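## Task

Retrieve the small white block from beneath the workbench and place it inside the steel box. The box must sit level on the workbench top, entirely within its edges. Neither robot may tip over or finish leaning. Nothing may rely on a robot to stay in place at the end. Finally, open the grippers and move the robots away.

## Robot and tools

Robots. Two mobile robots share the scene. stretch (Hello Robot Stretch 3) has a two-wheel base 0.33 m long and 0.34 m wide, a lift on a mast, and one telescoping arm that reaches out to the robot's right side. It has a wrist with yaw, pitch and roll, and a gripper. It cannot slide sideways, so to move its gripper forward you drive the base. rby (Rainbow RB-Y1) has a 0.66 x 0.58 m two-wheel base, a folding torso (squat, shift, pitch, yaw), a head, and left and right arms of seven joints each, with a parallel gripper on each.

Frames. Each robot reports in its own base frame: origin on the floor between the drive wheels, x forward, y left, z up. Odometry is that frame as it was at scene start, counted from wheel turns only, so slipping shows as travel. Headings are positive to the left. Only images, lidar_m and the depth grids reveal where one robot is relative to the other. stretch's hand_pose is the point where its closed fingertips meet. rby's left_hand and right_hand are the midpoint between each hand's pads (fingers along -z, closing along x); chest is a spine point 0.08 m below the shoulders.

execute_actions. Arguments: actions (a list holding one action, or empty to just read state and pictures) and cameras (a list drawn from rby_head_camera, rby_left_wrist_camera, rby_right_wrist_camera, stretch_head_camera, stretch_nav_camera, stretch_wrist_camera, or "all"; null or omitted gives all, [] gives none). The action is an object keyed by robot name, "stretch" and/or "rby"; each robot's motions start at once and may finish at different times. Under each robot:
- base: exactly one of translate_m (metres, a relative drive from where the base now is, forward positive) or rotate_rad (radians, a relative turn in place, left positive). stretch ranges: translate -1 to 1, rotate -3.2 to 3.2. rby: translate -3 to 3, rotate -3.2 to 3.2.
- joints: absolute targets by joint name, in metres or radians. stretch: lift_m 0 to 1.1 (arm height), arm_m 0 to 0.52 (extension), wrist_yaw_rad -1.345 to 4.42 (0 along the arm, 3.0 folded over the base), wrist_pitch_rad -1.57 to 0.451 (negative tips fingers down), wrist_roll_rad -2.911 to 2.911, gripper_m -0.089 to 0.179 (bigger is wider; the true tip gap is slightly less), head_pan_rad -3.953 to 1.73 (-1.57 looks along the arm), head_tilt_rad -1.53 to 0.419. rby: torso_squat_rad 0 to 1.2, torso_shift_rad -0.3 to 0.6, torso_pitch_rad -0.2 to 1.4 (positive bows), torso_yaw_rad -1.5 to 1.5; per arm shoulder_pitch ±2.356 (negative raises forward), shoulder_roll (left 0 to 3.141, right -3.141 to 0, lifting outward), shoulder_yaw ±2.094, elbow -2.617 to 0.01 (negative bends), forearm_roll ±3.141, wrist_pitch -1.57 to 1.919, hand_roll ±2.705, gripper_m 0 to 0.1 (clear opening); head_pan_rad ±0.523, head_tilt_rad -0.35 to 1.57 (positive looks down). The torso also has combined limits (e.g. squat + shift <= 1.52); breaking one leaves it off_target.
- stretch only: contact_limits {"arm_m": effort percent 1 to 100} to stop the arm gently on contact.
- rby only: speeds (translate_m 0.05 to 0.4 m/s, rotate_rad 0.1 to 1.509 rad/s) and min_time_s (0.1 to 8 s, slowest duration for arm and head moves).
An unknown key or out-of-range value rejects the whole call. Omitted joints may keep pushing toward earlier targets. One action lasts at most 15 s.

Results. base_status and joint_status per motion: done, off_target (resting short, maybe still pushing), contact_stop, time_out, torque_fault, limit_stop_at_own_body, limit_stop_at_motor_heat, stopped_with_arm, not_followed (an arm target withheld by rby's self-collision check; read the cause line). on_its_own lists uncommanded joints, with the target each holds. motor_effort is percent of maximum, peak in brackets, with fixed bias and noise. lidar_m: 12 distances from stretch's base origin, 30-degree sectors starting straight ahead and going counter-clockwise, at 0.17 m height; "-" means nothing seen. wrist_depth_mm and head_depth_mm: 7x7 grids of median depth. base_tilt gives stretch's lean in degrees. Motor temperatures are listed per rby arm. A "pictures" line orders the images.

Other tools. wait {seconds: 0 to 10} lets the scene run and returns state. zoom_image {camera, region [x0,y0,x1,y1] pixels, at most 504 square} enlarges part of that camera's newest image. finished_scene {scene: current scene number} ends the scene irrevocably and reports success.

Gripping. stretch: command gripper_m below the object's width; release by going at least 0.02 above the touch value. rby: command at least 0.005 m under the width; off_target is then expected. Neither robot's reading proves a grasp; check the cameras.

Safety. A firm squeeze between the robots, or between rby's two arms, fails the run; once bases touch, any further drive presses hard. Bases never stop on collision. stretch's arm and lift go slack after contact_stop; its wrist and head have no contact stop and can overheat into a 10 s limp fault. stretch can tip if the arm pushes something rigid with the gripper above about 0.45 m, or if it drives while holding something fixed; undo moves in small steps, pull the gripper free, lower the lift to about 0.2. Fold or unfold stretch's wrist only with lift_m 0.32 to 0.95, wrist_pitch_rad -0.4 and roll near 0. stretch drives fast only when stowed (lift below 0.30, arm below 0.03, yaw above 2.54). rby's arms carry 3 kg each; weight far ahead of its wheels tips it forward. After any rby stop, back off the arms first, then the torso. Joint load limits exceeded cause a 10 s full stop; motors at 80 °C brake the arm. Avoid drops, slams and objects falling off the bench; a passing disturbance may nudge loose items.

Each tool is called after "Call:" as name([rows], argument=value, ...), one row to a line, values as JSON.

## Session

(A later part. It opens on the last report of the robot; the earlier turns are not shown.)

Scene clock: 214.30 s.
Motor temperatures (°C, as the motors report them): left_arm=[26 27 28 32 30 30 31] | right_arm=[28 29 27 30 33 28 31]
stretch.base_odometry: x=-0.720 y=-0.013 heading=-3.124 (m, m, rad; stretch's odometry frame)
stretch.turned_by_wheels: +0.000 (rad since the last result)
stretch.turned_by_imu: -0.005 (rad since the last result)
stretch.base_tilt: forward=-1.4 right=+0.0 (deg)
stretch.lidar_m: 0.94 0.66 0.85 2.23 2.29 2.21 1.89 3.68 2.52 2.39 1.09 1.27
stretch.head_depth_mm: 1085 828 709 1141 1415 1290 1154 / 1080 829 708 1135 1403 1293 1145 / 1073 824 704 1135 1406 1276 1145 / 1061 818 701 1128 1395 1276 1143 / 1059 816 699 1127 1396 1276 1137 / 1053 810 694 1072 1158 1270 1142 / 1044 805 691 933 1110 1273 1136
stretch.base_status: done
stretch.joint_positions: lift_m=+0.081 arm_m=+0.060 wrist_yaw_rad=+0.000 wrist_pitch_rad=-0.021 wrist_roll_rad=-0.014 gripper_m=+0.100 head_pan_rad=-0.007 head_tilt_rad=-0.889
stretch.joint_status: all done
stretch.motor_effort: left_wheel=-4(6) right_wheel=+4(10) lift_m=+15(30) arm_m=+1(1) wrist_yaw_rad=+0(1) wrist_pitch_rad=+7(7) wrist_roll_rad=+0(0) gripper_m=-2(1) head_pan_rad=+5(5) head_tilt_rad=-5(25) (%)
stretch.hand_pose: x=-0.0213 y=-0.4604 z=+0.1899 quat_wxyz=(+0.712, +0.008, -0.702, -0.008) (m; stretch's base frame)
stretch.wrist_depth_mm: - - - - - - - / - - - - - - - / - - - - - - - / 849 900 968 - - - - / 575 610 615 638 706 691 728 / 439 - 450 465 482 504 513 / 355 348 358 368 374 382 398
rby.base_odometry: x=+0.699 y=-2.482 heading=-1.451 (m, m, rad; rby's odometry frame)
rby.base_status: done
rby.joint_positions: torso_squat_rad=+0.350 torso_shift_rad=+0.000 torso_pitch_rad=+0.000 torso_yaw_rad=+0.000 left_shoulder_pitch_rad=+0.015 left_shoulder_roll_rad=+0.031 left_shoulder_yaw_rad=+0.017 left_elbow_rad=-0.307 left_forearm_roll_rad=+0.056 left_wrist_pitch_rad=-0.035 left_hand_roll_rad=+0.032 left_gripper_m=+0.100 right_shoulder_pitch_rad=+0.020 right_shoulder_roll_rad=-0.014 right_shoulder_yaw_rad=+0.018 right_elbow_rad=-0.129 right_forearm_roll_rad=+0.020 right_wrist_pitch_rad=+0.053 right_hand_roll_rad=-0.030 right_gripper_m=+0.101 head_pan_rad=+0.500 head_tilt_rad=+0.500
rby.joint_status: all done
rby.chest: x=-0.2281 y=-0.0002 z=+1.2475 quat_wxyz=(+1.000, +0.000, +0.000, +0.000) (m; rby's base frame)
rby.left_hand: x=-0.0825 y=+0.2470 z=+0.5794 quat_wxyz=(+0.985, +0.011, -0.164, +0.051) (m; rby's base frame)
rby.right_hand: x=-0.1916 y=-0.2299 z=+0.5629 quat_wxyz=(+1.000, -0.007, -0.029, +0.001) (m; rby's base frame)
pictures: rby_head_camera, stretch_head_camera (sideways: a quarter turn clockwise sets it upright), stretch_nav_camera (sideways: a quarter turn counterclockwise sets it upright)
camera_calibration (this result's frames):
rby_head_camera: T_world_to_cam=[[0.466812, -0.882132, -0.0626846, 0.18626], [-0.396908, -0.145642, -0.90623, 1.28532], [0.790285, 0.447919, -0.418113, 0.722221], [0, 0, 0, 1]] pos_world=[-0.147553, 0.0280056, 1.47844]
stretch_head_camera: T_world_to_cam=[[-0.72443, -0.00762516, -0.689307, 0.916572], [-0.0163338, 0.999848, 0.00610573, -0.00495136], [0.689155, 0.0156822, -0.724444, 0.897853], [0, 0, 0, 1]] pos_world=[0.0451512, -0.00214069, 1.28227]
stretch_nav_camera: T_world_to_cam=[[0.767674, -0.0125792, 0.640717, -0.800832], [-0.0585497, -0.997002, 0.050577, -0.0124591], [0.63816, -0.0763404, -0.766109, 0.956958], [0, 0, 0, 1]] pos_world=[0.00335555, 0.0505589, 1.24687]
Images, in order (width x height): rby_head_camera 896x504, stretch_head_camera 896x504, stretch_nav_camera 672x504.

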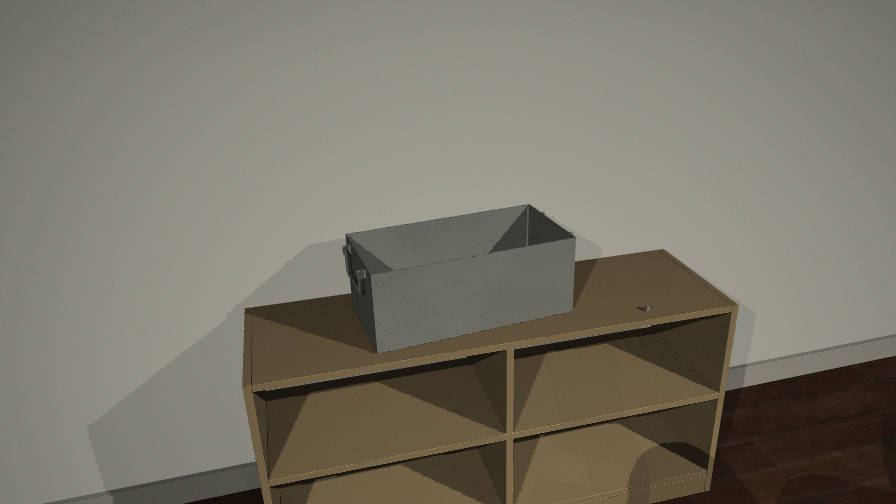

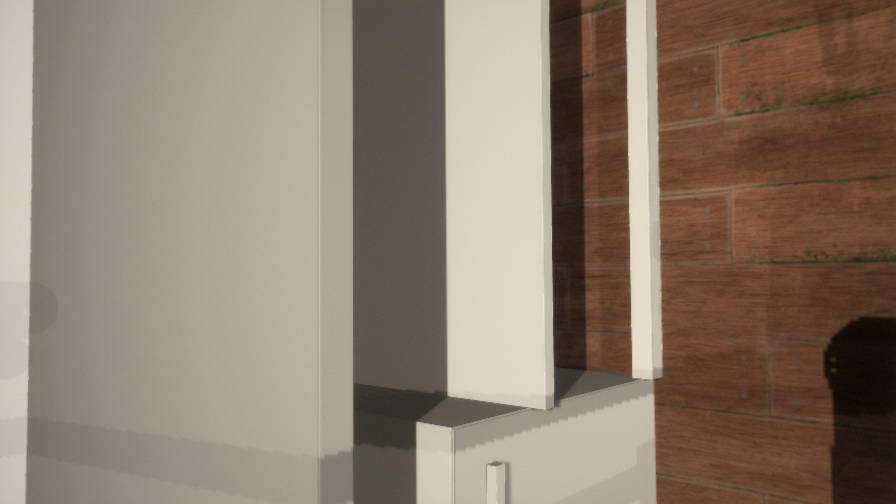

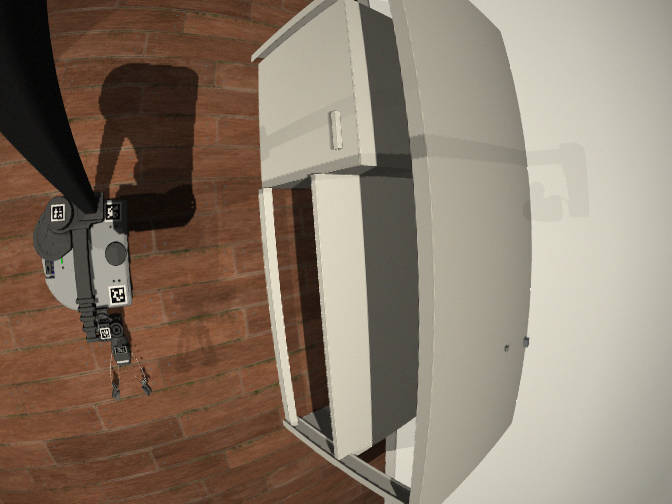

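Call:
execute_actions([
  {"stretch": {"base": {"translate_m": 0.36}, "joints": {"head_tilt_rad": -1.2}}, "rby": {"base": {"translate_m": 0.41}, "joints": {"torso_pitch_rad": 0.2, "torso_squat_rad": 0.6, "right_shoulder_pitch_rad": -1.106, "right_shoulder_roll_rad": -0.223, "right_shoulder_yaw_rad": -0.338, "right_elbow_rad": -1.065, "right_forearm_roll_rad": 0.0, "right_wrist_pitch_rad": 1.521, "right_hand_roll_rad": 1.61, "left_shoulder_pitch_rad": -1.106, "left_shoulder_roll_rad": 0.223, "left_shoulder_yaw_rad": 0.338, "left_elbow_rad": -1.065, "left_forearm_roll_rad": 0.0, "left_wrist_pitch_rad": 1.521, "left_hand_roll_rad": -1.61, "head_pan_rad": 0.5, "head_tilt_rad": 0.4}}},
], cameras=["rby_head_camera", "stretch_nav_camera", "stretch_head_camera"])

Scene clock: 338.93 s.
Motor temperatures (°C, as the motors report them): left_arm=[26 27 28 32 30 30 31] | right_arm=[28 29 27 30 33 28 31]
stretch.base_odometry: x=-1.080 y=-0.019 heading=-3.124 (m, m, rad; stretch's odometry frame)
stretch.turned_by_wheels: +0.000 (rad since the last result)
stretch.turned_by_imu: -0.003 (rad since the last result)
stretch.base_tilt: forward=-1.4 right=+0.1 (deg)
stretch.lidar_m: 0.93 0.35 0.37 0.85 2.30 2.07 2.20 3.66 2.52 2.40 0.92 0.98
stretch.head_depth_mm: 596 537 489 466 1206 1195 1101 / 596 538 489 466 1208 1197 1138 / 594 536 489 465 1205 1187 - / 594 535 487 464 1198 1194 - / 592 534 487 463 878 1196 - / 590 533 484 462 881 1185 1131 / 588 532 485 459 955 1182 1106
stretch.base_status: done
stretch.joint_positions: lift_m=+0.081 arm_m=+0.060 wrist_yaw_rad=+0.000 wrist_pitch_rad=-0.021 wrist_roll_rad=-0.014 gripper_m=+0.100 head_pan_rad=-0.007 head_tilt_rad=-1.185
stretch.joint_status: all done
stretch.motor_effort: left_wheel=-5(5) right_wheel=+4(9) lift_m=+14(15) arm_m=+1(1) wrist_yaw_rad=+0(1) wrist_pitch_rad=+6(7) wrist_roll_rad=+0(0) gripper_m=-1(1) head_pan_rad=+5(5) head_tilt_rad=-7(27) (%)
stretch.hand_pose: x=-0.0213 y=-0.4604 z=+0.1899 quat_wxyz=(+0.712, +0.008, -0.702, -0.008) (m; stretch's base frame)
stretch.wrist_depth_mm: 536 - - - - - - / 556 - - - - - - / 582 - - - - - - / 608 760 953 - - - - / 505 578 631 640 719 699 740 / 413 - 454 481 477 508 513 / 351 353 358 370 376 382 396
rby.base_odometry: x=+0.748 y=-2.889 heading=-1.451 (m, m, rad; rby's odometry frame)
rby.base_status: done
rby.joint_positions: torso_squat_rad=+0.600 torso_shift_rad=+0.000 torso_pitch_rad=+0.200 torso_yaw_rad=+0.000 left_shoulder_pitch_rad=-1.107 left_shoulder_roll_rad=+0.223 left_shoulder_yaw_rad=+0.338 left_elbow_rad=-1.065 left_forearm_roll_rad=+0.000 left_wrist_pitch_rad=+1.521 left_hand_roll_rad=-1.610 left_gripper_m=+0.100 right_shoulder_pitch_rad=-1.106 right_shoulder_roll_rad=-0.223 right_shoulder_yaw_rad=-0.338 right_elbow_rad=-1.065 right_forearm_roll_rad=+0.000 right_wrist_pitch_rad=+1.521 right_hand_roll_rad=+1.610 right_gripper_m=+0.101 head_pan_rad=+0.500 head_tilt_rad=+0.400
rby.joint_status: all done
rby.chest: x=-0.1666 y=-0.0002 z=+1.1615 quat_wxyz=(+0.995, +0.000, +0.100, +0.000) (m; rby's base frame)
rby.left_hand: x=+0.4295 y=+0.2450 z=+0.9501 quat_wxyz=(+0.692, +0.160, -0.147, -0.689) (m; rby's base frame)
rby.right_hand: x=+0.4292 y=-0.2454 z=+0.9493 quat_wxyz=(+0.692, -0.159, -0.146, +0.689) (m; rby's base frame)
pictures: rby_head_camera, stretch_head_camera (sideways: a quarter turn clockwise sets it upright), stretch_nav_camera (sideways: a quarter turn counterclockwise sets it upright)
camera_calibration (this result's frames):
rby_head_camera: T_world_to_cam=[[0.450221, -0.879127, -0.156321, 0.258222], [-0.496959, -0.101255, -0.861847, 1.16926], [0.741845, 0.465706, -0.482477, 0.685059], [0, 0, 0, 1]] pos_world=[-0.0433897, 0.0263668, 1.37861]
stretch_head_camera: T_world_to_cam=[[-0.894278, -0.00650225, -0.447465, 0.602536], [-0.0135971, 0.999828, 0.0126456, -0.0134786], [0.447306, 0.0173929, -0.894212, 1.12003], [0, 0, 0, 1]] pos_world=[0.0376547, -0.00208651, 1.27133]
stretch_nav_camera: T_world_to_cam=[[0.921426, -0.0135884, 0.388316, -0.472971], [-0.0414469, -0.997124, 0.0634558, -0.029308], [0.386337, -0.0745643, -0.919339, 1.15765], [0, 0, 0, 1]] pos_world=[-0.0126512, 0.050669, 1.2498]
Images, in order (width x height): rby_head_camera 896x504, stretch_head_camera 896x504, stretch_nav_camera 672x504.

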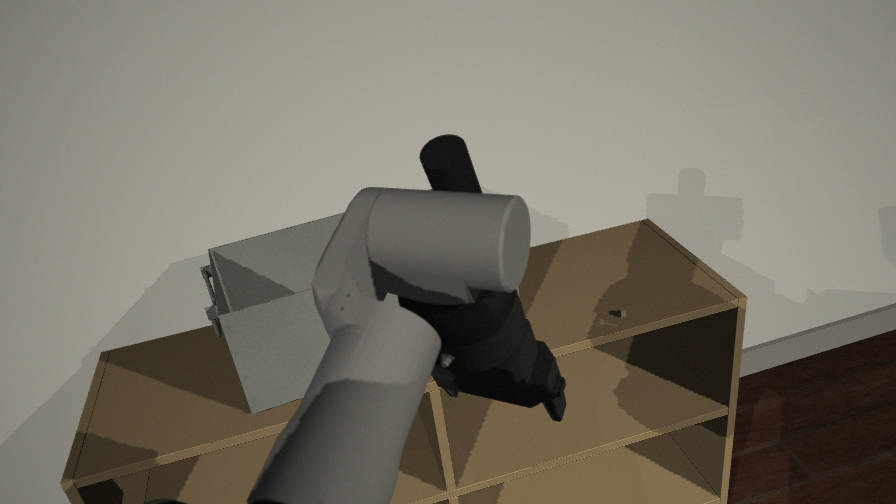

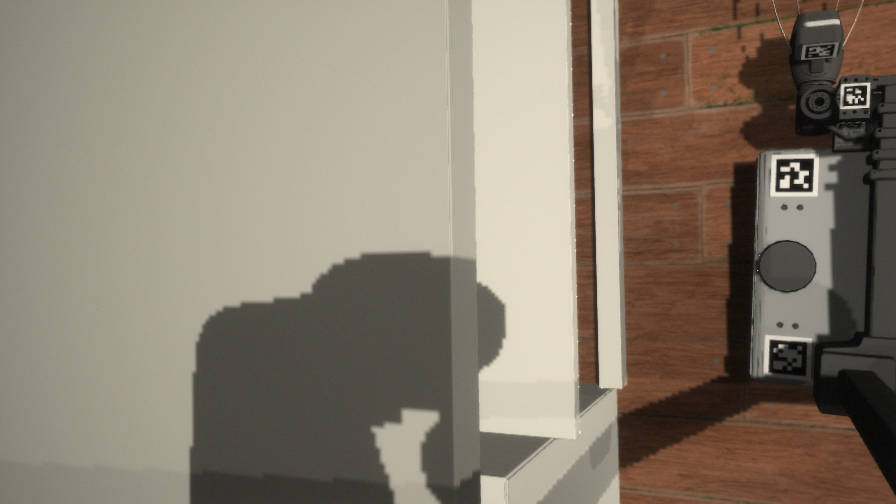

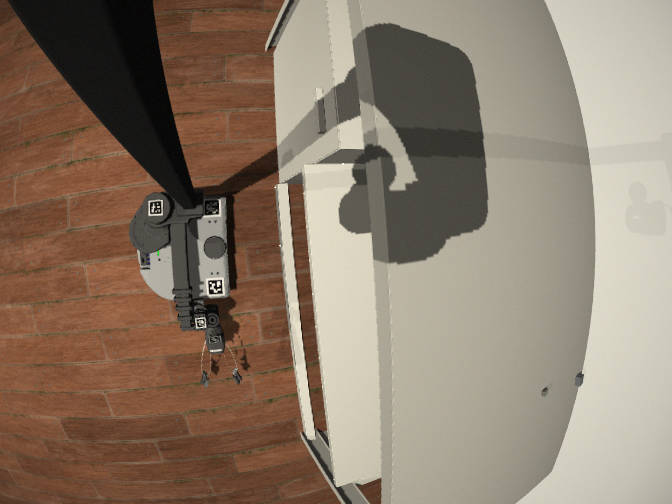

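Call:
execute_actions([
  {"stretch": {"base": {"translate_m": 0.05}}, "rby": {"base": {"rotate_rad": 0.77}, "joints": {"head_pan_rad": 0.0, "head_tilt_rad": 0.35}}},
], cameras=["rby_head_camera", "stretch_head_camera"])

Scene clock: 349.63 s.
Motor temperatures (°C, as the motors report them): left_arm=[27 27 28 32 30 30 31] | right_arm=[29 29 27 31 33 28 31]
stretch.base_odometry: x=-1.130 y=-0.020 heading=-3.124 (m, m, rad; stretch's odometry frame)
stretch.turned_by_wheels: +0.000 (rad since the last result)
stretch.turned_by_imu: -0.002 (rad since the last result)
stretch.base_tilt: forward=-1.4 right=+0.0 (deg)
stretch.lidar_m: 0.88 0.32 0.31 0.73 2.31 2.10 2.08 3.66 2.52 2.39 0.91 0.93
stretch.head_depth_mm: 596 538 491 449 856 1196 1104 / 596 538 489 449 854 1187 1135 / 594 537 488 448 849 1187 - / 594 535 488 448 842 1185 - / 592 534 487 446 841 1183 - / 588 532 486 446 840 1180 1129 / 589 532 485 444 802 1182 1109
stretch.base_status: done
stretch.joint_positions: lift_m=+0.081 arm_m=+0.060 wrist_yaw_rad=+0.000 wrist_pitch_rad=-0.021 wrist_roll_rad=-0.014 gripper_m=+0.100 head_pan_rad=-0.007 head_tilt_rad=-1.185
stretch.joint_status: not commanded
stretch.motor_effort: left_wheel=-5(6) right_wheel=+4(9) lift_m=+14(14) arm_m=+1(1) wrist_yaw_rad=+0(1) wrist_pitch_rad=+7(7) wrist_roll_rad=+0(0) gripper_m=+0(1) head_pan_rad=+5(4) head_tilt_rad=-6(6) (%)
stretch.hand_pose: x=-0.0213 y=-0.4604 z=+0.1899 quat_wxyz=(+0.712, +0.008, -0.702, -0.008) (m; stretch's base frame)
stretch.wrist_depth_mm: 542 542 - - - - - / 562 565 - - - - - / 573 579 - - - - - / 603 605 986 - - - - / 567 514 627 640 702 719 731 / 375 - 454 470 483 507 514 / 336 350 362 370 379 389 397
rby.base_odometry: x=+0.748 y=-2.889 heading=-0.682 (m, m, rad; rby's odometry frame)
rby.base_status: done
rby.joint_positions: torso_squat_rad=+0.600 torso_shift_rad=+0.000 torso_pitch_rad=+0.200 torso_yaw_rad=+0.000 left_shoulder_pitch_rad=-1.107 left_shoulder_roll_rad=+0.223 left_shoulder_yaw_rad=+0.338 left_elbow_rad=-1.065 left_forearm_roll_rad=+0.000 left_wrist_pitch_rad=+1.521 left_hand_roll_rad=-1.610 left_gripper_m=+0.100 right_shoulder_pitch_rad=-1.106 right_shoulder_roll_rad=-0.223 right_shoulder_yaw_rad=-0.338 right_elbow_rad=-1.065 right_forearm_roll_rad=+0.000 right_wrist_pitch_rad=+1.521 right_hand_roll_rad=+1.610 right_gripper_m=+0.101 head_pan_rad=+0.000 head_tilt_rad=+0.350
rby.joint_status: all done
rby.chest: x=-0.1666 y=-0.0002 z=+1.1615 quat_wxyz=(+0.995, +0.000, +0.100, +0.000) (m; rby's base frame)
rby.left_hand: x=+0.4295 y=+0.2450 z=+0.9500 quat_wxyz=(+0.692, +0.160, -0.147, -0.689) (m; rby's base frame)
rby.right_hand: x=+0.4292 y=-0.2453 z=+0.9492 quat_wxyz=(+0.692, -0.159, -0.146, +0.689) (m; rby's base frame)
pictures: rby_head_camera, stretch_head_camera (sideways: a quarter turn clockwise sets it upright)
camera_calibration (this result's frames):
rby_head_camera: T_world_to_cam=[[-0.0164562, -0.997939, -0.0620272, 0.0814606], [-0.463301, 0.0625845, -0.883988, 1.20281], [0.886048, 0.0141901, -0.463376, 0.674264], [0, 0, 0, 1]] pos_world=[-0.0388259, -0.00355254, 1.38076]
stretch_head_camera: T_world_to_cam=[[-0.894363, -0.00650177, -0.447295, 0.602315], [-0.0135948, 0.999828, 0.0126495, -0.0134837], [0.447136, 0.0173941, -0.894297, 1.12014], [0, 0, 0, 1]] pos_world=[0.0376489, -0.00208647, 1.27132]
Images, in order (width x height): rby_head_camera 896x504, stretch_head_camera 896x504.

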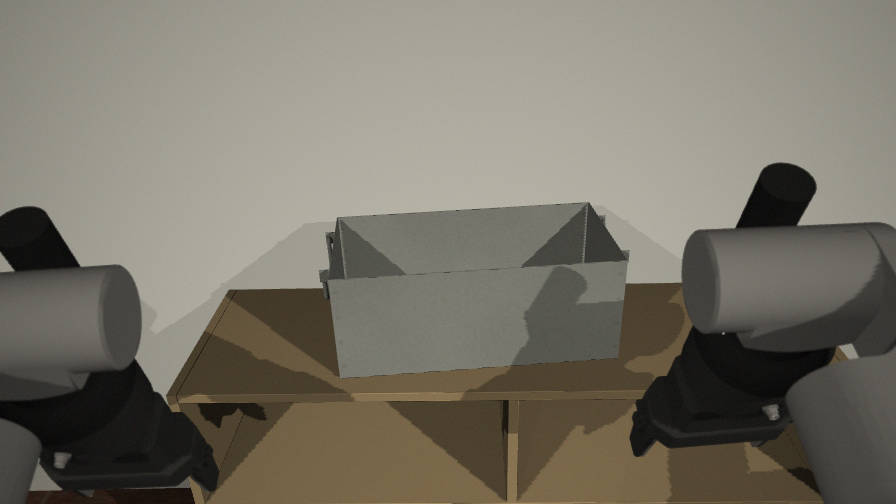

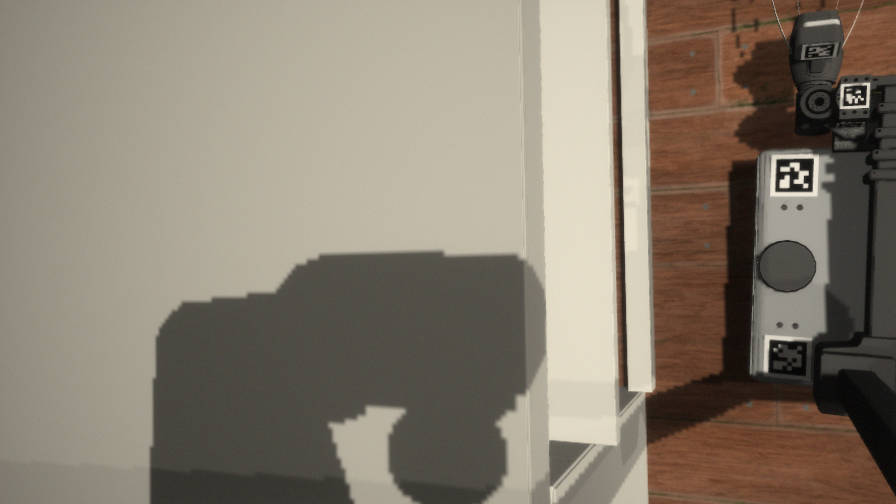

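Call:
execute_actions([
  {"stretch": {"base": {"rotate_rad": 0.6}}, "rby": {"base": {"rotate_rad": -0.14}, "joints": {"head_tilt_rad": 0.5}}},
], cameras=["stretch_nav_camera", "stretch_wrist_camera"])

Scene clock: 377.57 s.
Motor temperatures (°C, as the motors report them): left_arm=[27 27 28 33 30 30 31] | right_arm=[29 29 27 31 33 28 31]
stretch.base_odometry: x=-1.130 y=-0.020 heading=-2.524 (m, m, rad; stretch's odometry frame)
stretch.turned_by_wheels: +0.600 (rad since the last result)
stretch.turned_by_imu: +0.591 (rad since the last result)
stretch.base_tilt: forward=-1.4 right=+0.1 (deg)
stretch.lidar_m: 0.31 0.33 0.83 2.35 2.12 2.13 3.37 2.46 0.90 0.92 0.91 0.78
stretch.head_depth_mm: 597 538 490 450 420 803 1101 / 595 538 489 449 429 1138 1139 / 595 536 488 449 833 1175 - / 593 536 487 452 869 1186 - / 592 534 486 463 1239 1191 - / 591 533 485 797 1261 1185 1127 / 589 532 491 1055 1270 1187 1107
stretch.base_status: done
stretch.joint_positions: lift_m=+0.081 arm_m=+0.060 wrist_yaw_rad=+0.000 wrist_pitch_rad=-0.021 wrist_roll_rad=-0.014 gripper_m=+0.100 head_pan_rad=-0.007 head_tilt_rad=-1.185
stretch.joint_status: not commanded
stretch.motor_effort: left_wheel=-4(9) right_wheel=+4(9) lift_m=+14(14) arm_m=+0(2) wrist_yaw_rad=+0(0) wrist_pitch_rad=+7(7) wrist_roll_rad=+0(0) gripper_m=-1(1) head_pan_rad=+5(4) head_tilt_rad=-7(6) (%)
stretch.hand_pose: x=-0.0213 y=-0.4604 z=+0.1899 quat_wxyz=(+0.712, +0.008, -0.702, -0.008) (m; stretch's base frame)
stretch.wrist_depth_mm: 602 701 745 668 601 - - / 609 748 818 715 617 - - / 628 769 873 727 639 - - / 640 766 852 766 660 - - / 572 614 625 647 642 689 711 / 427 - 448 466 389 499 520 / 353 350 362 353 356 381 400
rby.base_odometry: x=+0.748 y=-2.889 heading=-0.821 (m, m, rad; rby's odometry frame)
rby.base_status: done
rby.joint_positions: torso_squat_rad=+0.600 torso_shift_rad=+0.000 torso_pitch_rad=+0.200 torso_yaw_rad=+0.000 left_shoulder_pitch_rad=-1.107 left_shoulder_roll_rad=+0.223 left_shoulder_yaw_rad=+0.338 left_elbow_rad=-1.065 left_forearm_roll_rad=+0.000 left_wrist_pitch_rad=+1.521 left_hand_roll_rad=-1.610 left_gripper_m=+0.100 right_shoulder_pitch_rad=-1.106 right_shoulder_roll_rad=-0.223 right_shoulder_yaw_rad=-0.338 right_elbow_rad=-1.065 right_forearm_roll_rad=+0.000 right_wrist_pitch_rad=+1.521 right_hand_roll_rad=+1.610 right_gripper_m=+0.101 head_pan_rad=+0.000 head_tilt_rad=+0.500
rby.joint_status: all done
rby.chest: x=-0.1666 y=-0.0002 z=+1.1615 quat_wxyz=(+0.995, +0.000, +0.100, +0.000) (m; rby's base frame)
rby.left_hand: x=+0.4295 y=+0.2450 z=+0.9500 quat_wxyz=(+0.692, +0.160, -0.146, -0.689) (m; rby's base frame)
rby.right_hand: x=+0.4292 y=-0.2453 z=+0.9492 quat_wxyz=(+0.692, -0.159, -0.146, +0.689) (m; rby's base frame)
pictures: stretch_nav_camera (sideways: a quarter turn counterclockwise sets it upright), stretch_wrist_camera
camera_calibration (this result's frames):
stretch_nav_camera: T_world_to_cam=[[0.9215, -0.013583, 0.38814, -0.472743], [-0.0414283, -0.997124, 0.0634623, -0.0293167], [0.386162, -0.0745606, -0.919413, 1.15775], [0, 0, 0, 1]] pos_world=[-0.0126614, 0.0506689, 1.2498]
stretch_wrist_camera: T_world_to_cam=[[-0.99839, 0.00340743, 0.0566185, -0.0376759], [-0.0542048, 0.23669, -0.970072, 0.325389], [-0.0167065, -0.971579, -0.236124, -0.23488], [0, 0, 0, 1]] pos_world=[-0.0239016, -0.305093, 0.262323]
Images, in order (width x height): stretch_nav_camera 672x504, stretch_wrist_camera 644x364.

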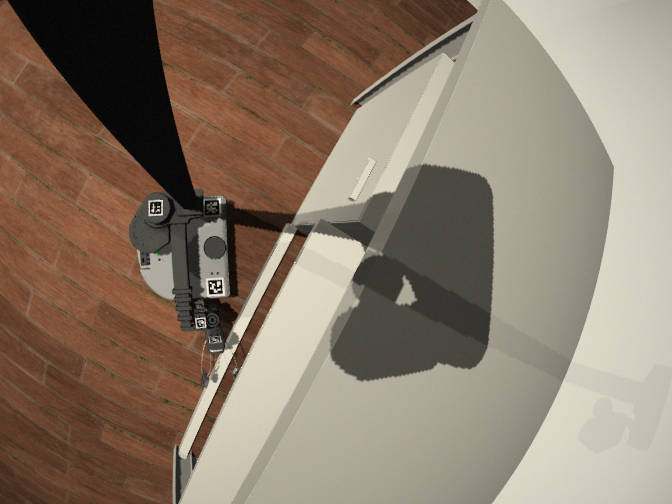

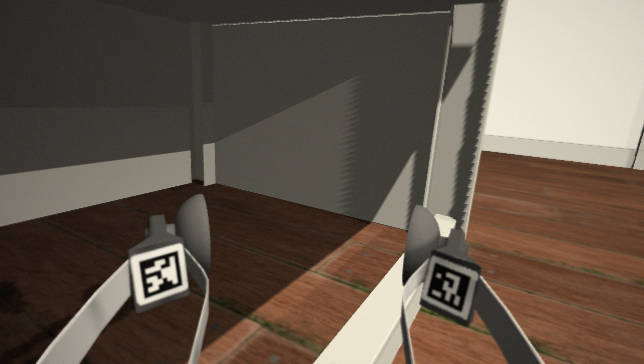

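Call:
execute_actions([
  {"stretch": {"base": {"rotate_rad": 1.04}, "joints": {"head_pan_rad": -1.57, "head_tilt_rad": -1.3}}, "rby": {"base": {"translate_m": 0.6}, "speeds": {"translate_m": 0.3}}},
], cameras=["stretch_nav_camera", "stretch_wrist_camera", "rby_head_camera"])

Scene clock: 382.97 s.
Motor temperatures (°C, as the motors report them): left_arm=[27 27 28 33 30 30 31] | right_arm=[29 29 27 31 33 28 31]
stretch.base_odometry: x=-1.130 y=-0.020 heading=-1.485 (m, m, rad; stretch's odometry frame)
stretch.turned_by_wheels: +1.040 (rad since the last result)
stretch.turned_by_imu: +1.025 (rad since the last result)
stretch.base_tilt: forward=-1.5 right=+0.0 (deg)
stretch.lidar_m: 0.84 2.35 2.29 4.93 3.40 2.47 0.90 0.92 0.91 0.81 0.31 0.33
stretch.head_depth_mm: 526 489 457 441 1232 1189 1127 / 526 488 457 439 1212 - 1111 / 524 487 456 440 853 - - / 524 487 455 442 1210 - 1108 / 522 486 455 451 1236 1184 1119 / 521 486 454 459 1226 1179 1119 / 520 484 454 468 1227 1179 1123
stretch.base_status: done
stretch.joint_positions: lift_m=+0.081 arm_m=+0.060 wrist_yaw_rad=+0.000 wrist_pitch_rad=-0.021 wrist_roll_rad=-0.014 gripper_m=+0.100 head_pan_rad=-1.563 head_tilt_rad=-1.284
stretch.joint_status: all done
stretch.motor_effort: left_wheel=-5(9) right_wheel=+5(10) lift_m=+15(15) arm_m=+0(1) wrist_yaw_rad=+0(0) wrist_pitch_rad=+7(7) wrist_roll_rad=+0(0) gripper_m=-1(0) head_pan_rad=-4(53) head_tilt_rad=-7(18) (%)
stretch.hand_pose: x=-0.0213 y=-0.4604 z=+0.1899 quat_wxyz=(+0.712, +0.008, -0.702, -0.008) (m; stretch's base frame)
stretch.wrist_depth_mm: 302 425 530 528 532 530 531 / 301 431 540 547 550 557 546 / 303 435 564 563 573 571 568 / 309 450 593 588 592 587 596 / 313 409 602 600 606 610 609 / 301 - 459 468 472 502 512 / 292 352 361 370 374 386 398
rby.base_odometry: x=+1.157 y=-3.328 heading=-0.819 (m, m, rad; rby's odometry frame)
rby.base_status: done
rby.joint_positions: torso_squat_rad=+0.600 torso_shift_rad=+0.000 torso_pitch_rad=+0.200 torso_yaw_rad=+0.000 left_shoulder_pitch_rad=-1.107 left_shoulder_roll_rad=+0.223 left_shoulder_yaw_rad=+0.338 left_elbow_rad=-1.065 left_forearm_roll_rad=+0.000 left_wrist_pitch_rad=+1.521 left_hand_roll_rad=-1.610 left_gripper_m=+0.100 right_shoulder_pitch_rad=-1.106 right_shoulder_roll_rad=-0.223 right_shoulder_yaw_rad=-0.338 right_elbow_rad=-1.065 right_forearm_roll_rad=+0.000 right_wrist_pitch_rad=+1.521 right_hand_roll_rad=+1.610 right_gripper_m=+0.101 head_pan_rad=+0.000 head_tilt_rad=+0.500
rby.joint_status: not commanded
rby.chest: x=-0.1666 y=-0.0002 z=+1.1615 quat_wxyz=(+0.995, +0.000, +0.100, +0.000) (m; rby's base frame)
rby.left_hand: x=+0.4295 y=+0.2450 z=+0.9500 quat_wxyz=(+0.692, +0.160, -0.146, -0.689) (m; rby's base frame)
rby.right_hand: x=+0.4292 y=-0.2453 z=+0.9492 quat_wxyz=(+0.692, -0.159, -0.146, +0.689) (m; rby's base frame)
pictures: rby_head_camera, stretch_nav_camera (sideways: a quarter turn counterclockwise sets it upright), stretch_wrist_camera
camera_calibration (this result's frames):
rby_head_camera: T_world_to_cam=[[-0.0254248, -0.997939, -0.0589215, 0.0763015], [-0.590174, 0.0625569, -0.804848, 1.08235], [0.806875, 0.0143109, -0.590548, 0.838039], [0, 0, 0, 1]] pos_world=[-0.0354759, -0.00355742, 1.37053]
stretch_nav_camera: T_world_to_cam=[[0.000245769, -0.955377, 0.29539, -0.346329], [-0.997575, 0.0203232, 0.066561, -0.02751], [-0.0695941, -0.29469, -0.953055, 1.20421], [0, 0, 0, 1]] pos_world=[0.0564478, 0.0245536, 1.25181]
stretch_wrist_camera: T_world_to_cam=[[-0.99839, 0.00340843, 0.0566186, -0.0376756], [-0.0542046, 0.23669, -0.970072, 0.325391], [-0.0167075, -0.971579, -0.236124, -0.234887], [0, 0, 0, 1]] pos_world=[-0.0239017, -0.3051, 0.262323]
Images, in order (width x height): rby_head_camera 896x504, stretch_nav_camera 672x504, stretch_wrist_camera 644x364.

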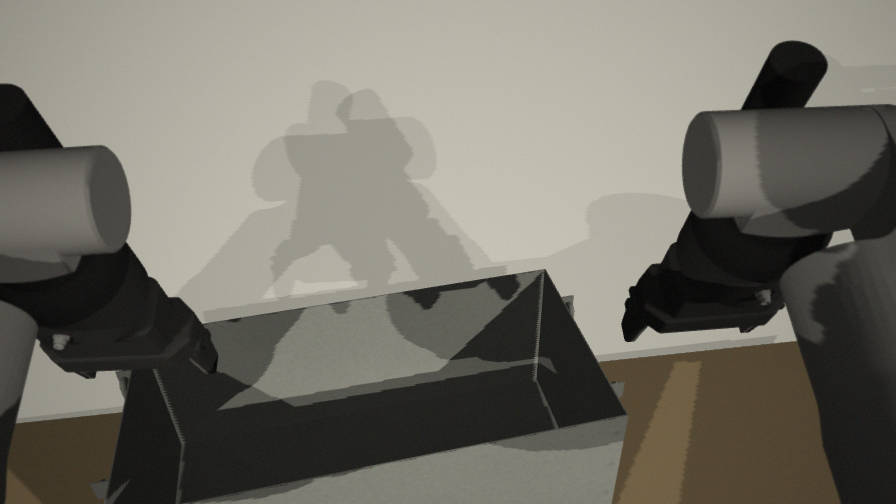

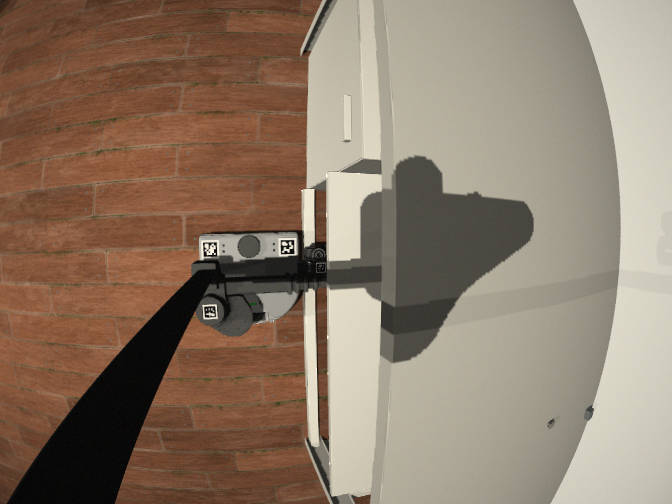

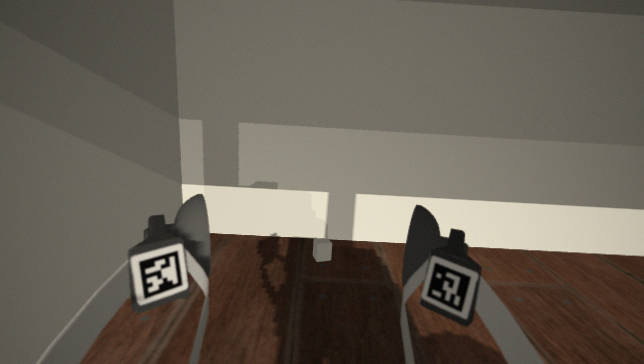

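Call:
zoom_image(camera="stretch_wrist_camera", region=[270, 200, 370, 290])

Region (270, 200, 370, 290) of stretch_wrist_camera's 644x364 image, scaled by 5.040; it fills the top 454 rows of this view, and the rest is white.

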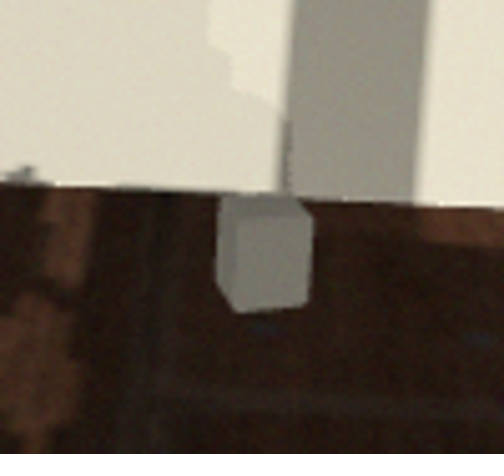

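Call:
execute_actions([
  {"stretch": {"base": {"translate_m": -0.018}, "joints": {"wrist_pitch_rad": -0.5, "arm_m": 0.34}}, "rby": {"base": {"rotate_rad": 0.14}, "joints": {"head_tilt_rad": 0.7}}},
], cameras=["stretch_wrist_camera", "rby_head_camera", "rby_left_wrist_camera", "rby_right_wrist_camera"])

Scene clock: 416.37 s.
Motor temperatures (°C, as the motors report them): left_arm=[27 27 28 33 30 30 31] | right_arm=[29 29 27 31 33 28 31]
stretch.base_odometry: x=-1.131 y=-0.002 heading=-1.485 (m, m, rad; stretch's odometry frame)
stretch.turned_by_wheels: +0.000 (rad since the last result)
stretch.turned_by_imu: -0.002 (rad since the last result)
stretch.base_tilt: forward=-1.4 right=+0.0 (deg)
stretch.lidar_m: 0.85 2.36 2.23 4.93 3.35 2.45 0.89 0.91 0.92 0.88 0.33 0.33
stretch.head_depth_mm: 526 489 457 441 1226 1186 1129 / 525 488 456 440 1211 - 1104 / 524 487 456 440 856 - - / 524 487 455 442 1232 - 1106 / 523 487 454 449 1232 1184 1127 / 521 485 453 459 1225 1175 1117 / 520 484 453 468 1225 1179 1116
stretch.base_status: done
stretch.joint_positions: lift_m=+0.081 arm_m=+0.340 wrist_yaw_rad=+0.000 wrist_pitch_rad=-0.514 wrist_roll_rad=-0.014 gripper_m=+0.100 head_pan_rad=-1.563 head_tilt_rad=-1.284
stretch.joint_status: all done
stretch.motor_effort: left_wheel=-4(9) right_wheel=+4(5) lift_m=+14(15) arm_m=+1(1) wrist_yaw_rad=+0(1) wrist_pitch_rad=+4(6) wrist_roll_rad=+0(0) gripper_m=-1(0) head_pan_rad=-4(4) head_tilt_rad=-7(7) (%)
stretch.hand_pose: x=-0.0215 y=-0.6961 z=+0.0725 quat_wxyz=(+0.689, +0.181, -0.679, -0.179) (m; stretch's base frame)
stretch.wrist_depth_mm: 279 281 277 279 274 275 271 / 308 311 310 303 305 302 300 / 312 333 331 335 344 341 336 / 283 284 290 288 303 312 324 / 242 248 251 254 268 269 275 / 214 - 221 223 227 234 237 / 194 193 197 199 201 206 211
rby.base_odometry: x=+1.158 y=-3.328 heading=-0.681 (m, m, rad; rby's odometry frame)
rby.base_status: done
rby.joint_positions: torso_squat_rad=+0.600 torso_shift_rad=+0.000 torso_pitch_rad=+0.200 torso_yaw_rad=+0.000 left_shoulder_pitch_rad=-1.107 left_shoulder_roll_rad=+0.223 left_shoulder_yaw_rad=+0.338 left_elbow_rad=-1.065 left_forearm_roll_rad=+0.000 left_wrist_pitch_rad=+1.521 left_hand_roll_rad=-1.610 left_gripper_m=+0.100 right_shoulder_pitch_rad=-1.106 right_shoulder_roll_rad=-0.223 right_shoulder_yaw_rad=-0.338 right_elbow_rad=-1.065 right_forearm_roll_rad=+0.000 right_wrist_pitch_rad=+1.521 right_hand_roll_rad=+1.610 right_gripper_m=+0.101 head_pan_rad=+0.000 head_tilt_rad=+0.700
rby.joint_status: all done
rby.chest: x=-0.1666 y=-0.0002 z=+1.1615 quat_wxyz=(+0.995, +0.000, +0.100, +0.000) (m; rby's base frame)
rby.left_hand: x=+0.4295 y=+0.2450 z=+0.9500 quat_wxyz=(+0.692, +0.160, -0.146, -0.689) (m; rby's base frame)
rby.right_hand: x=+0.4292 y=-0.2453 z=+0.9492 quat_wxyz=(+0.692, -0.159, -0.146, +0.689) (m; rby's base frame)
pictures: rby_head_camera, rby_left_wrist_camera, rby_right_wrist_camera, stretch_wrist_camera
camera_calibration (this result's frames):
rby_head_camera: T_world_to_cam=[[-0.036506, -0.997941, -0.0527274, 0.0667531], [-0.738314, 0.0624909, -0.671556, 0.886384], [0.673469, 0.0144136, -0.739075, 1.02498], [0, 0, 0, 1]] pos_world=[-0.0334269, -0.00354891, 1.35632]
rby_left_wrist_camera: T_world_to_cam=[[-0.00897355, -0.997209, -0.0741255, 0.322076], [-0.961609, -0.0117267, 0.274171, 0.17124], [-0.274275, 0.0737401, -0.95882, 1.08698], [0, 0, 0, 1]] pos_world=[0.465687, 0.243031, 1.01914]
rby_right_wrist_camera: T_world_to_cam=[[-0.1625, -0.986225, 0.0308905, -0.195482], [-0.950691, 0.164873, 0.262686, 0.228128], [-0.26416, 0.013319, -0.964387, 1.11422], [0, 0, 0, 1]] pos_world=[0.479446, -0.245242, 1.02065]
stretch_wrist_camera: T_world_to_cam=[[-0.998388, -0.0232411, 0.0517902, -0.0485796], [-0.0540715, 0.667106, -0.742998, 0.55047], [-0.0172815, -0.7446, -0.667287, -0.302288], [0, 0, 0, 1]] pos_world=[-0.0239605, -0.593435, 0.209801]
Images, in order (width x height): rby_head_camera 896x504, rby_left_wrist_camera 644x364, rby_right_wrist_camera 644x364, stretch_wrist_camera 644x364.

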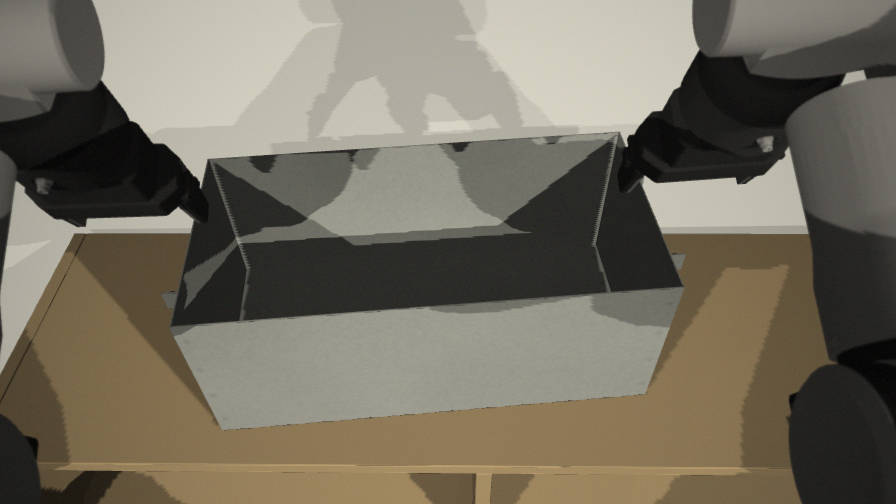

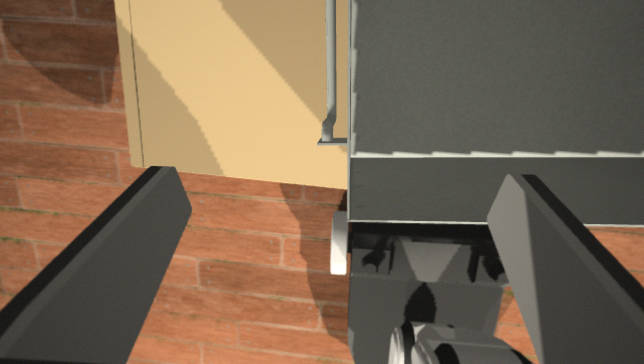

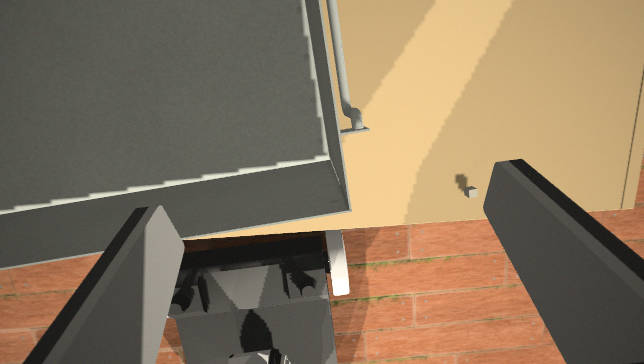

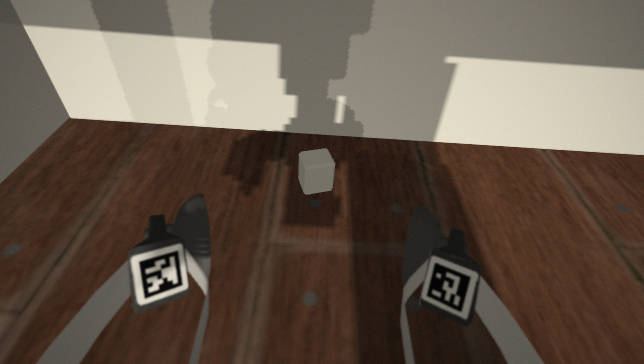

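Call:
zoom_image(camera="stretch_wrist_camera", region=[250, 120, 390, 230])

Region (250, 120, 390, 230) of stretch_wrist_camera's 644x364 image, scaled by 3.600; it fills the top 396 rows of this view, and the rest is white.

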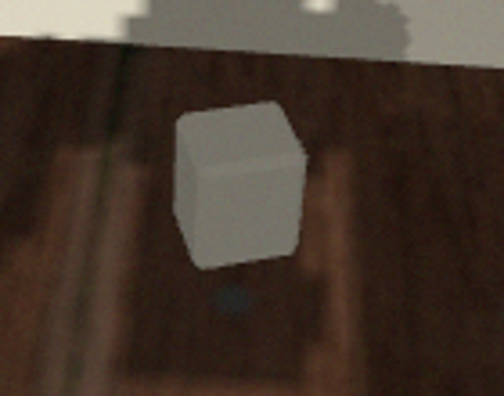

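Call:
execute_actions(actions=[])

Scene clock: 470.27 s.
Motor temperatures (°C, as the motors report them): left_arm=[27 27 28 33 30 30 31] | right_arm=[30 29 27 31 33 28 31]
stretch.base_odometry: x=-1.131 y=-0.002 heading=-1.485 (m, m, rad; stretch's odometry frame)
stretch.turned_by_wheels: +0.000 (rad since the last result)
stretch.turned_by_imu: -0.001 (rad since the last result)
stretch.base_tilt: forward=-1.3 right=+0.1 (deg)
stretch.lidar_m: 0.85 2.36 2.23 4.92 3.36 2.45 0.89 0.90 0.91 0.88 0.33 0.33
stretch.head_depth_mm: 526 489 458 440 1222 1193 1128 / 525 488 456 440 1214 - 1106 / 525 488 455 440 859 - - / 524 486 456 442 1224 - 1109 / 523 487 455 449 1232 1184 1123 / 521 485 453 459 1227 1178 1121 / 520 485 453 468 1228 1178 1122
stretch.base_status: done
stretch.joint_positions: lift_m=+0.081 arm_m=+0.340 wrist_yaw_rad=+0.000 wrist_pitch_rad=-0.514 wrist_roll_rad=-0.014 gripper_m=+0.100 head_pan_rad=-1.563 head_tilt_rad=-1.284
stretch.joint_status: all done
stretch.motor_effort: left_wheel=-4(9) right_wheel=+5(5) lift_m=+15(15) arm_m=+1(1) wrist_yaw_rad=-1(1) wrist_pitch_rad=+4(6) wrist_roll_rad=+0(0) gripper_m=-2(0) head_pan_rad=-4(4) head_tilt_rad=-7(7) (%)
stretch.hand_pose: x=-0.0215 y=-0.6961 z=+0.0725 quat_wxyz=(+0.689, +0.181, -0.679, -0.179) (m; stretch's base frame)
stretch.wrist_depth_mm: 279 281 278 278 276 274 272 / 306 311 310 307 307 303 303 / 313 336 335 335 338 342 338 / 280 283 292 292 305 312 323 / 240 247 253 256 266 268 275 / 214 - 220 225 227 233 238 / 195 193 196 199 203 207 211
rby.base_odometry: x=+1.158 y=-3.328 heading=-0.681 (m, m, rad; rby's odometry frame)
rby.base_status: done
rby.joint_positions: torso_squat_rad=+0.600 torso_shift_rad=+0.000 torso_pitch_rad=+0.200 torso_yaw_rad=+0.000 left_shoulder_pitch_rad=-1.107 left_shoulder_roll_rad=+0.223 left_shoulder_yaw_rad=+0.338 left_elbow_rad=-1.065 left_forearm_roll_rad=+0.000 left_wrist_pitch_rad=+1.521 left_hand_roll_rad=-1.610 left_gripper_m=+0.100 right_shoulder_pitch_rad=-1.106 right_shoulder_roll_rad=-0.223 right_shoulder_yaw_rad=-0.338 right_elbow_rad=-1.065 right_forearm_roll_rad=+0.000 right_wrist_pitch_rad=+1.521 right_hand_roll_rad=+1.610 right_gripper_m=+0.101 head_pan_rad=+0.000 head_tilt_rad=+0.700
rby.joint_status: all done
rby.chest: x=-0.1666 y=-0.0002 z=+1.1615 quat_wxyz=(+0.995, +0.000, +0.100, +0.000) (m; rby's base frame)
rby.left_hand: x=+0.4295 y=+0.2450 z=+0.9500 quat_wxyz=(+0.692, +0.160, -0.146, -0.689) (m; rby's base frame)
rby.right_hand: x=+0.4292 y=-0.2453 z=+0.9492 quat_wxyz=(+0.692, -0.159, -0.146, +0.689) (m; rby's base frame)
pictures: rby_head_camera, rby_left_wrist_camera, rby_right_wrist_camera, stretch_head_camera (sideways: a quarter turn clockwise sets it upright), stretch_nav_camera (sideways: a quarter turn counterclockwise sets it upright), stretch_wrist_camera
camera_calibration (this result's frames):
rby_head_camera: T_world_to_cam=[[-0.0365058, -0.997941, -0.0527275, 0.0667533], [-0.738314, 0.0624908, -0.671556, 0.886385], [0.673469, 0.0144137, -0.739075, 1.02498], [0, 0, 0, 1]] pos_world=[-0.0334269, -0.0035489, 1.35632]
rby_left_wrist_camera: T_world_to_cam=[[-0.00897341, -0.997209, -0.0741258, 0.322076], [-0.96161, -0.0117269, 0.274171, 0.17124], [-0.274275, 0.0737403, -0.95882, 1.08698], [0, 0, 0, 1]] pos_world=[0.465687, 0.243031, 1.01914]
rby_right_wrist_camera: T_world_to_cam=[[-0.162499, -0.986225, 0.0308905, -0.195482], [-0.950691, 0.164872, 0.262686, 0.228128], [-0.26416, 0.0133189, -0.964387, 1.11422], [0, 0, 0, 1]] pos_world=[0.479446, -0.245241, 1.02065]
stretch_head_camera: T_world_to_cam=[[-0.0196819, 0.933918, -0.356945, 0.479303], [0.999538, 0.0266477, 0.0146071, -0.0222107], [0.0231536, -0.356493, -0.934011, 1.17432], [0, 0, 0, 1]] pos_world=[0.00444433, -0.0284022, 1.26823]
stretch_nav_camera: T_world_to_cam=[[-0.0000605943, -0.955377, 0.29539, -0.346327], [-0.997569, 0.0206431, 0.066561, -0.02751], [-0.0696886, -0.294668, -0.953055, 1.20421], [0, 0, 0, 1]] pos_world=[0.0564556, 0.0245374, 1.25181]
stretch_wrist_camera: T_world_to_cam=[[-0.998388, -0.023241, 0.0517902, -0.0485795], [-0.0540714, 0.667106, -0.742998, 0.55047], [-0.0172815, -0.7446, -0.667287, -0.302288], [0, 0, 0, 1]] pos_world=[-0.0239605, -0.593435, 0.209801]
Images, in order (width x height): rby_head_camera 896x504, rby_left_wrist_camera 644x364, rby_right_wrist_camera 644x364, stretch_head_camera 896x504, stretch_nav_camera 672x504, stretch_wrist_camera 644x364.

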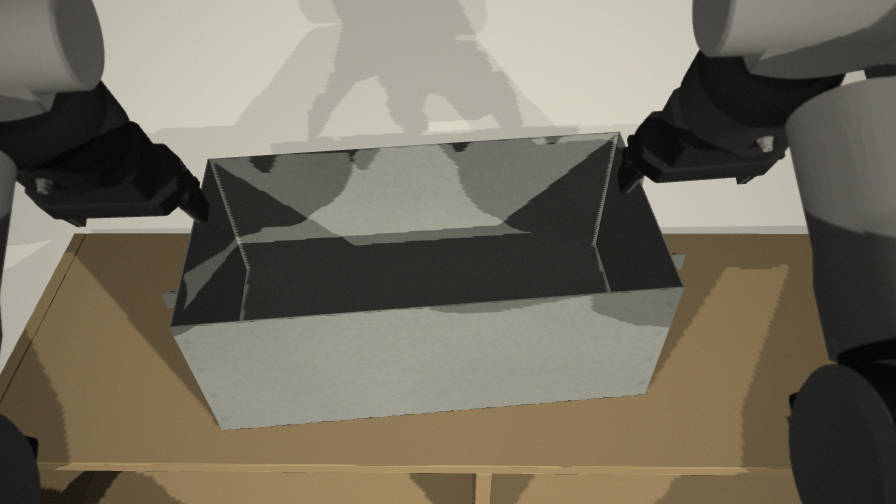

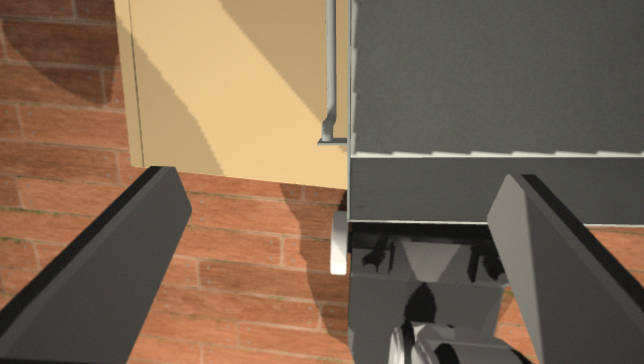

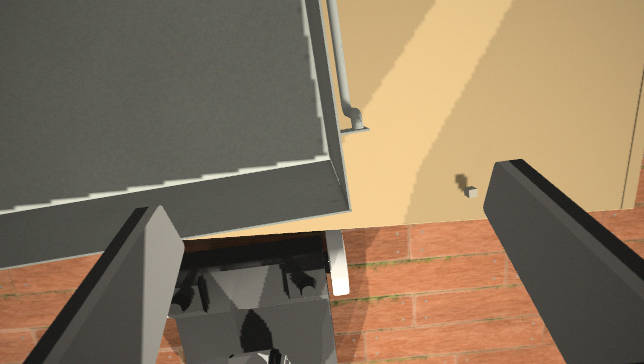

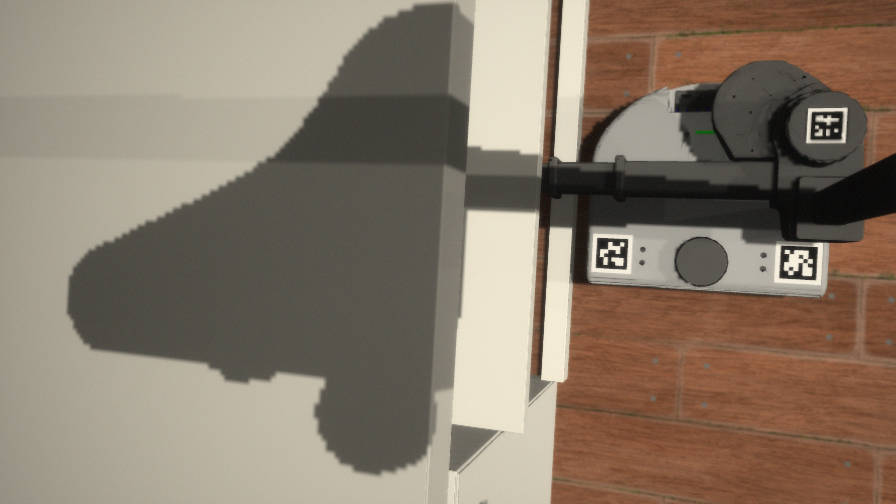

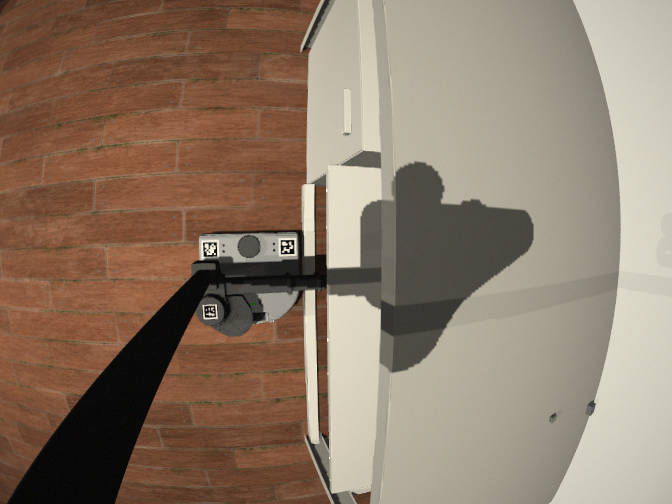

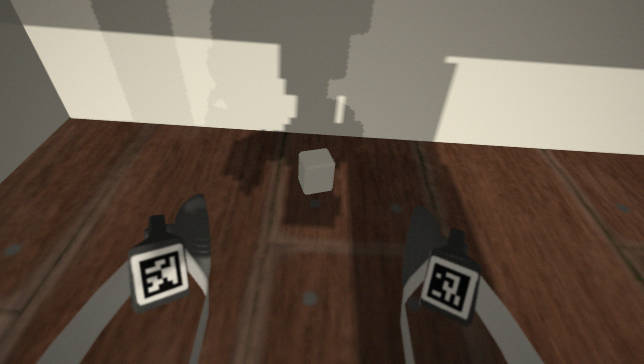

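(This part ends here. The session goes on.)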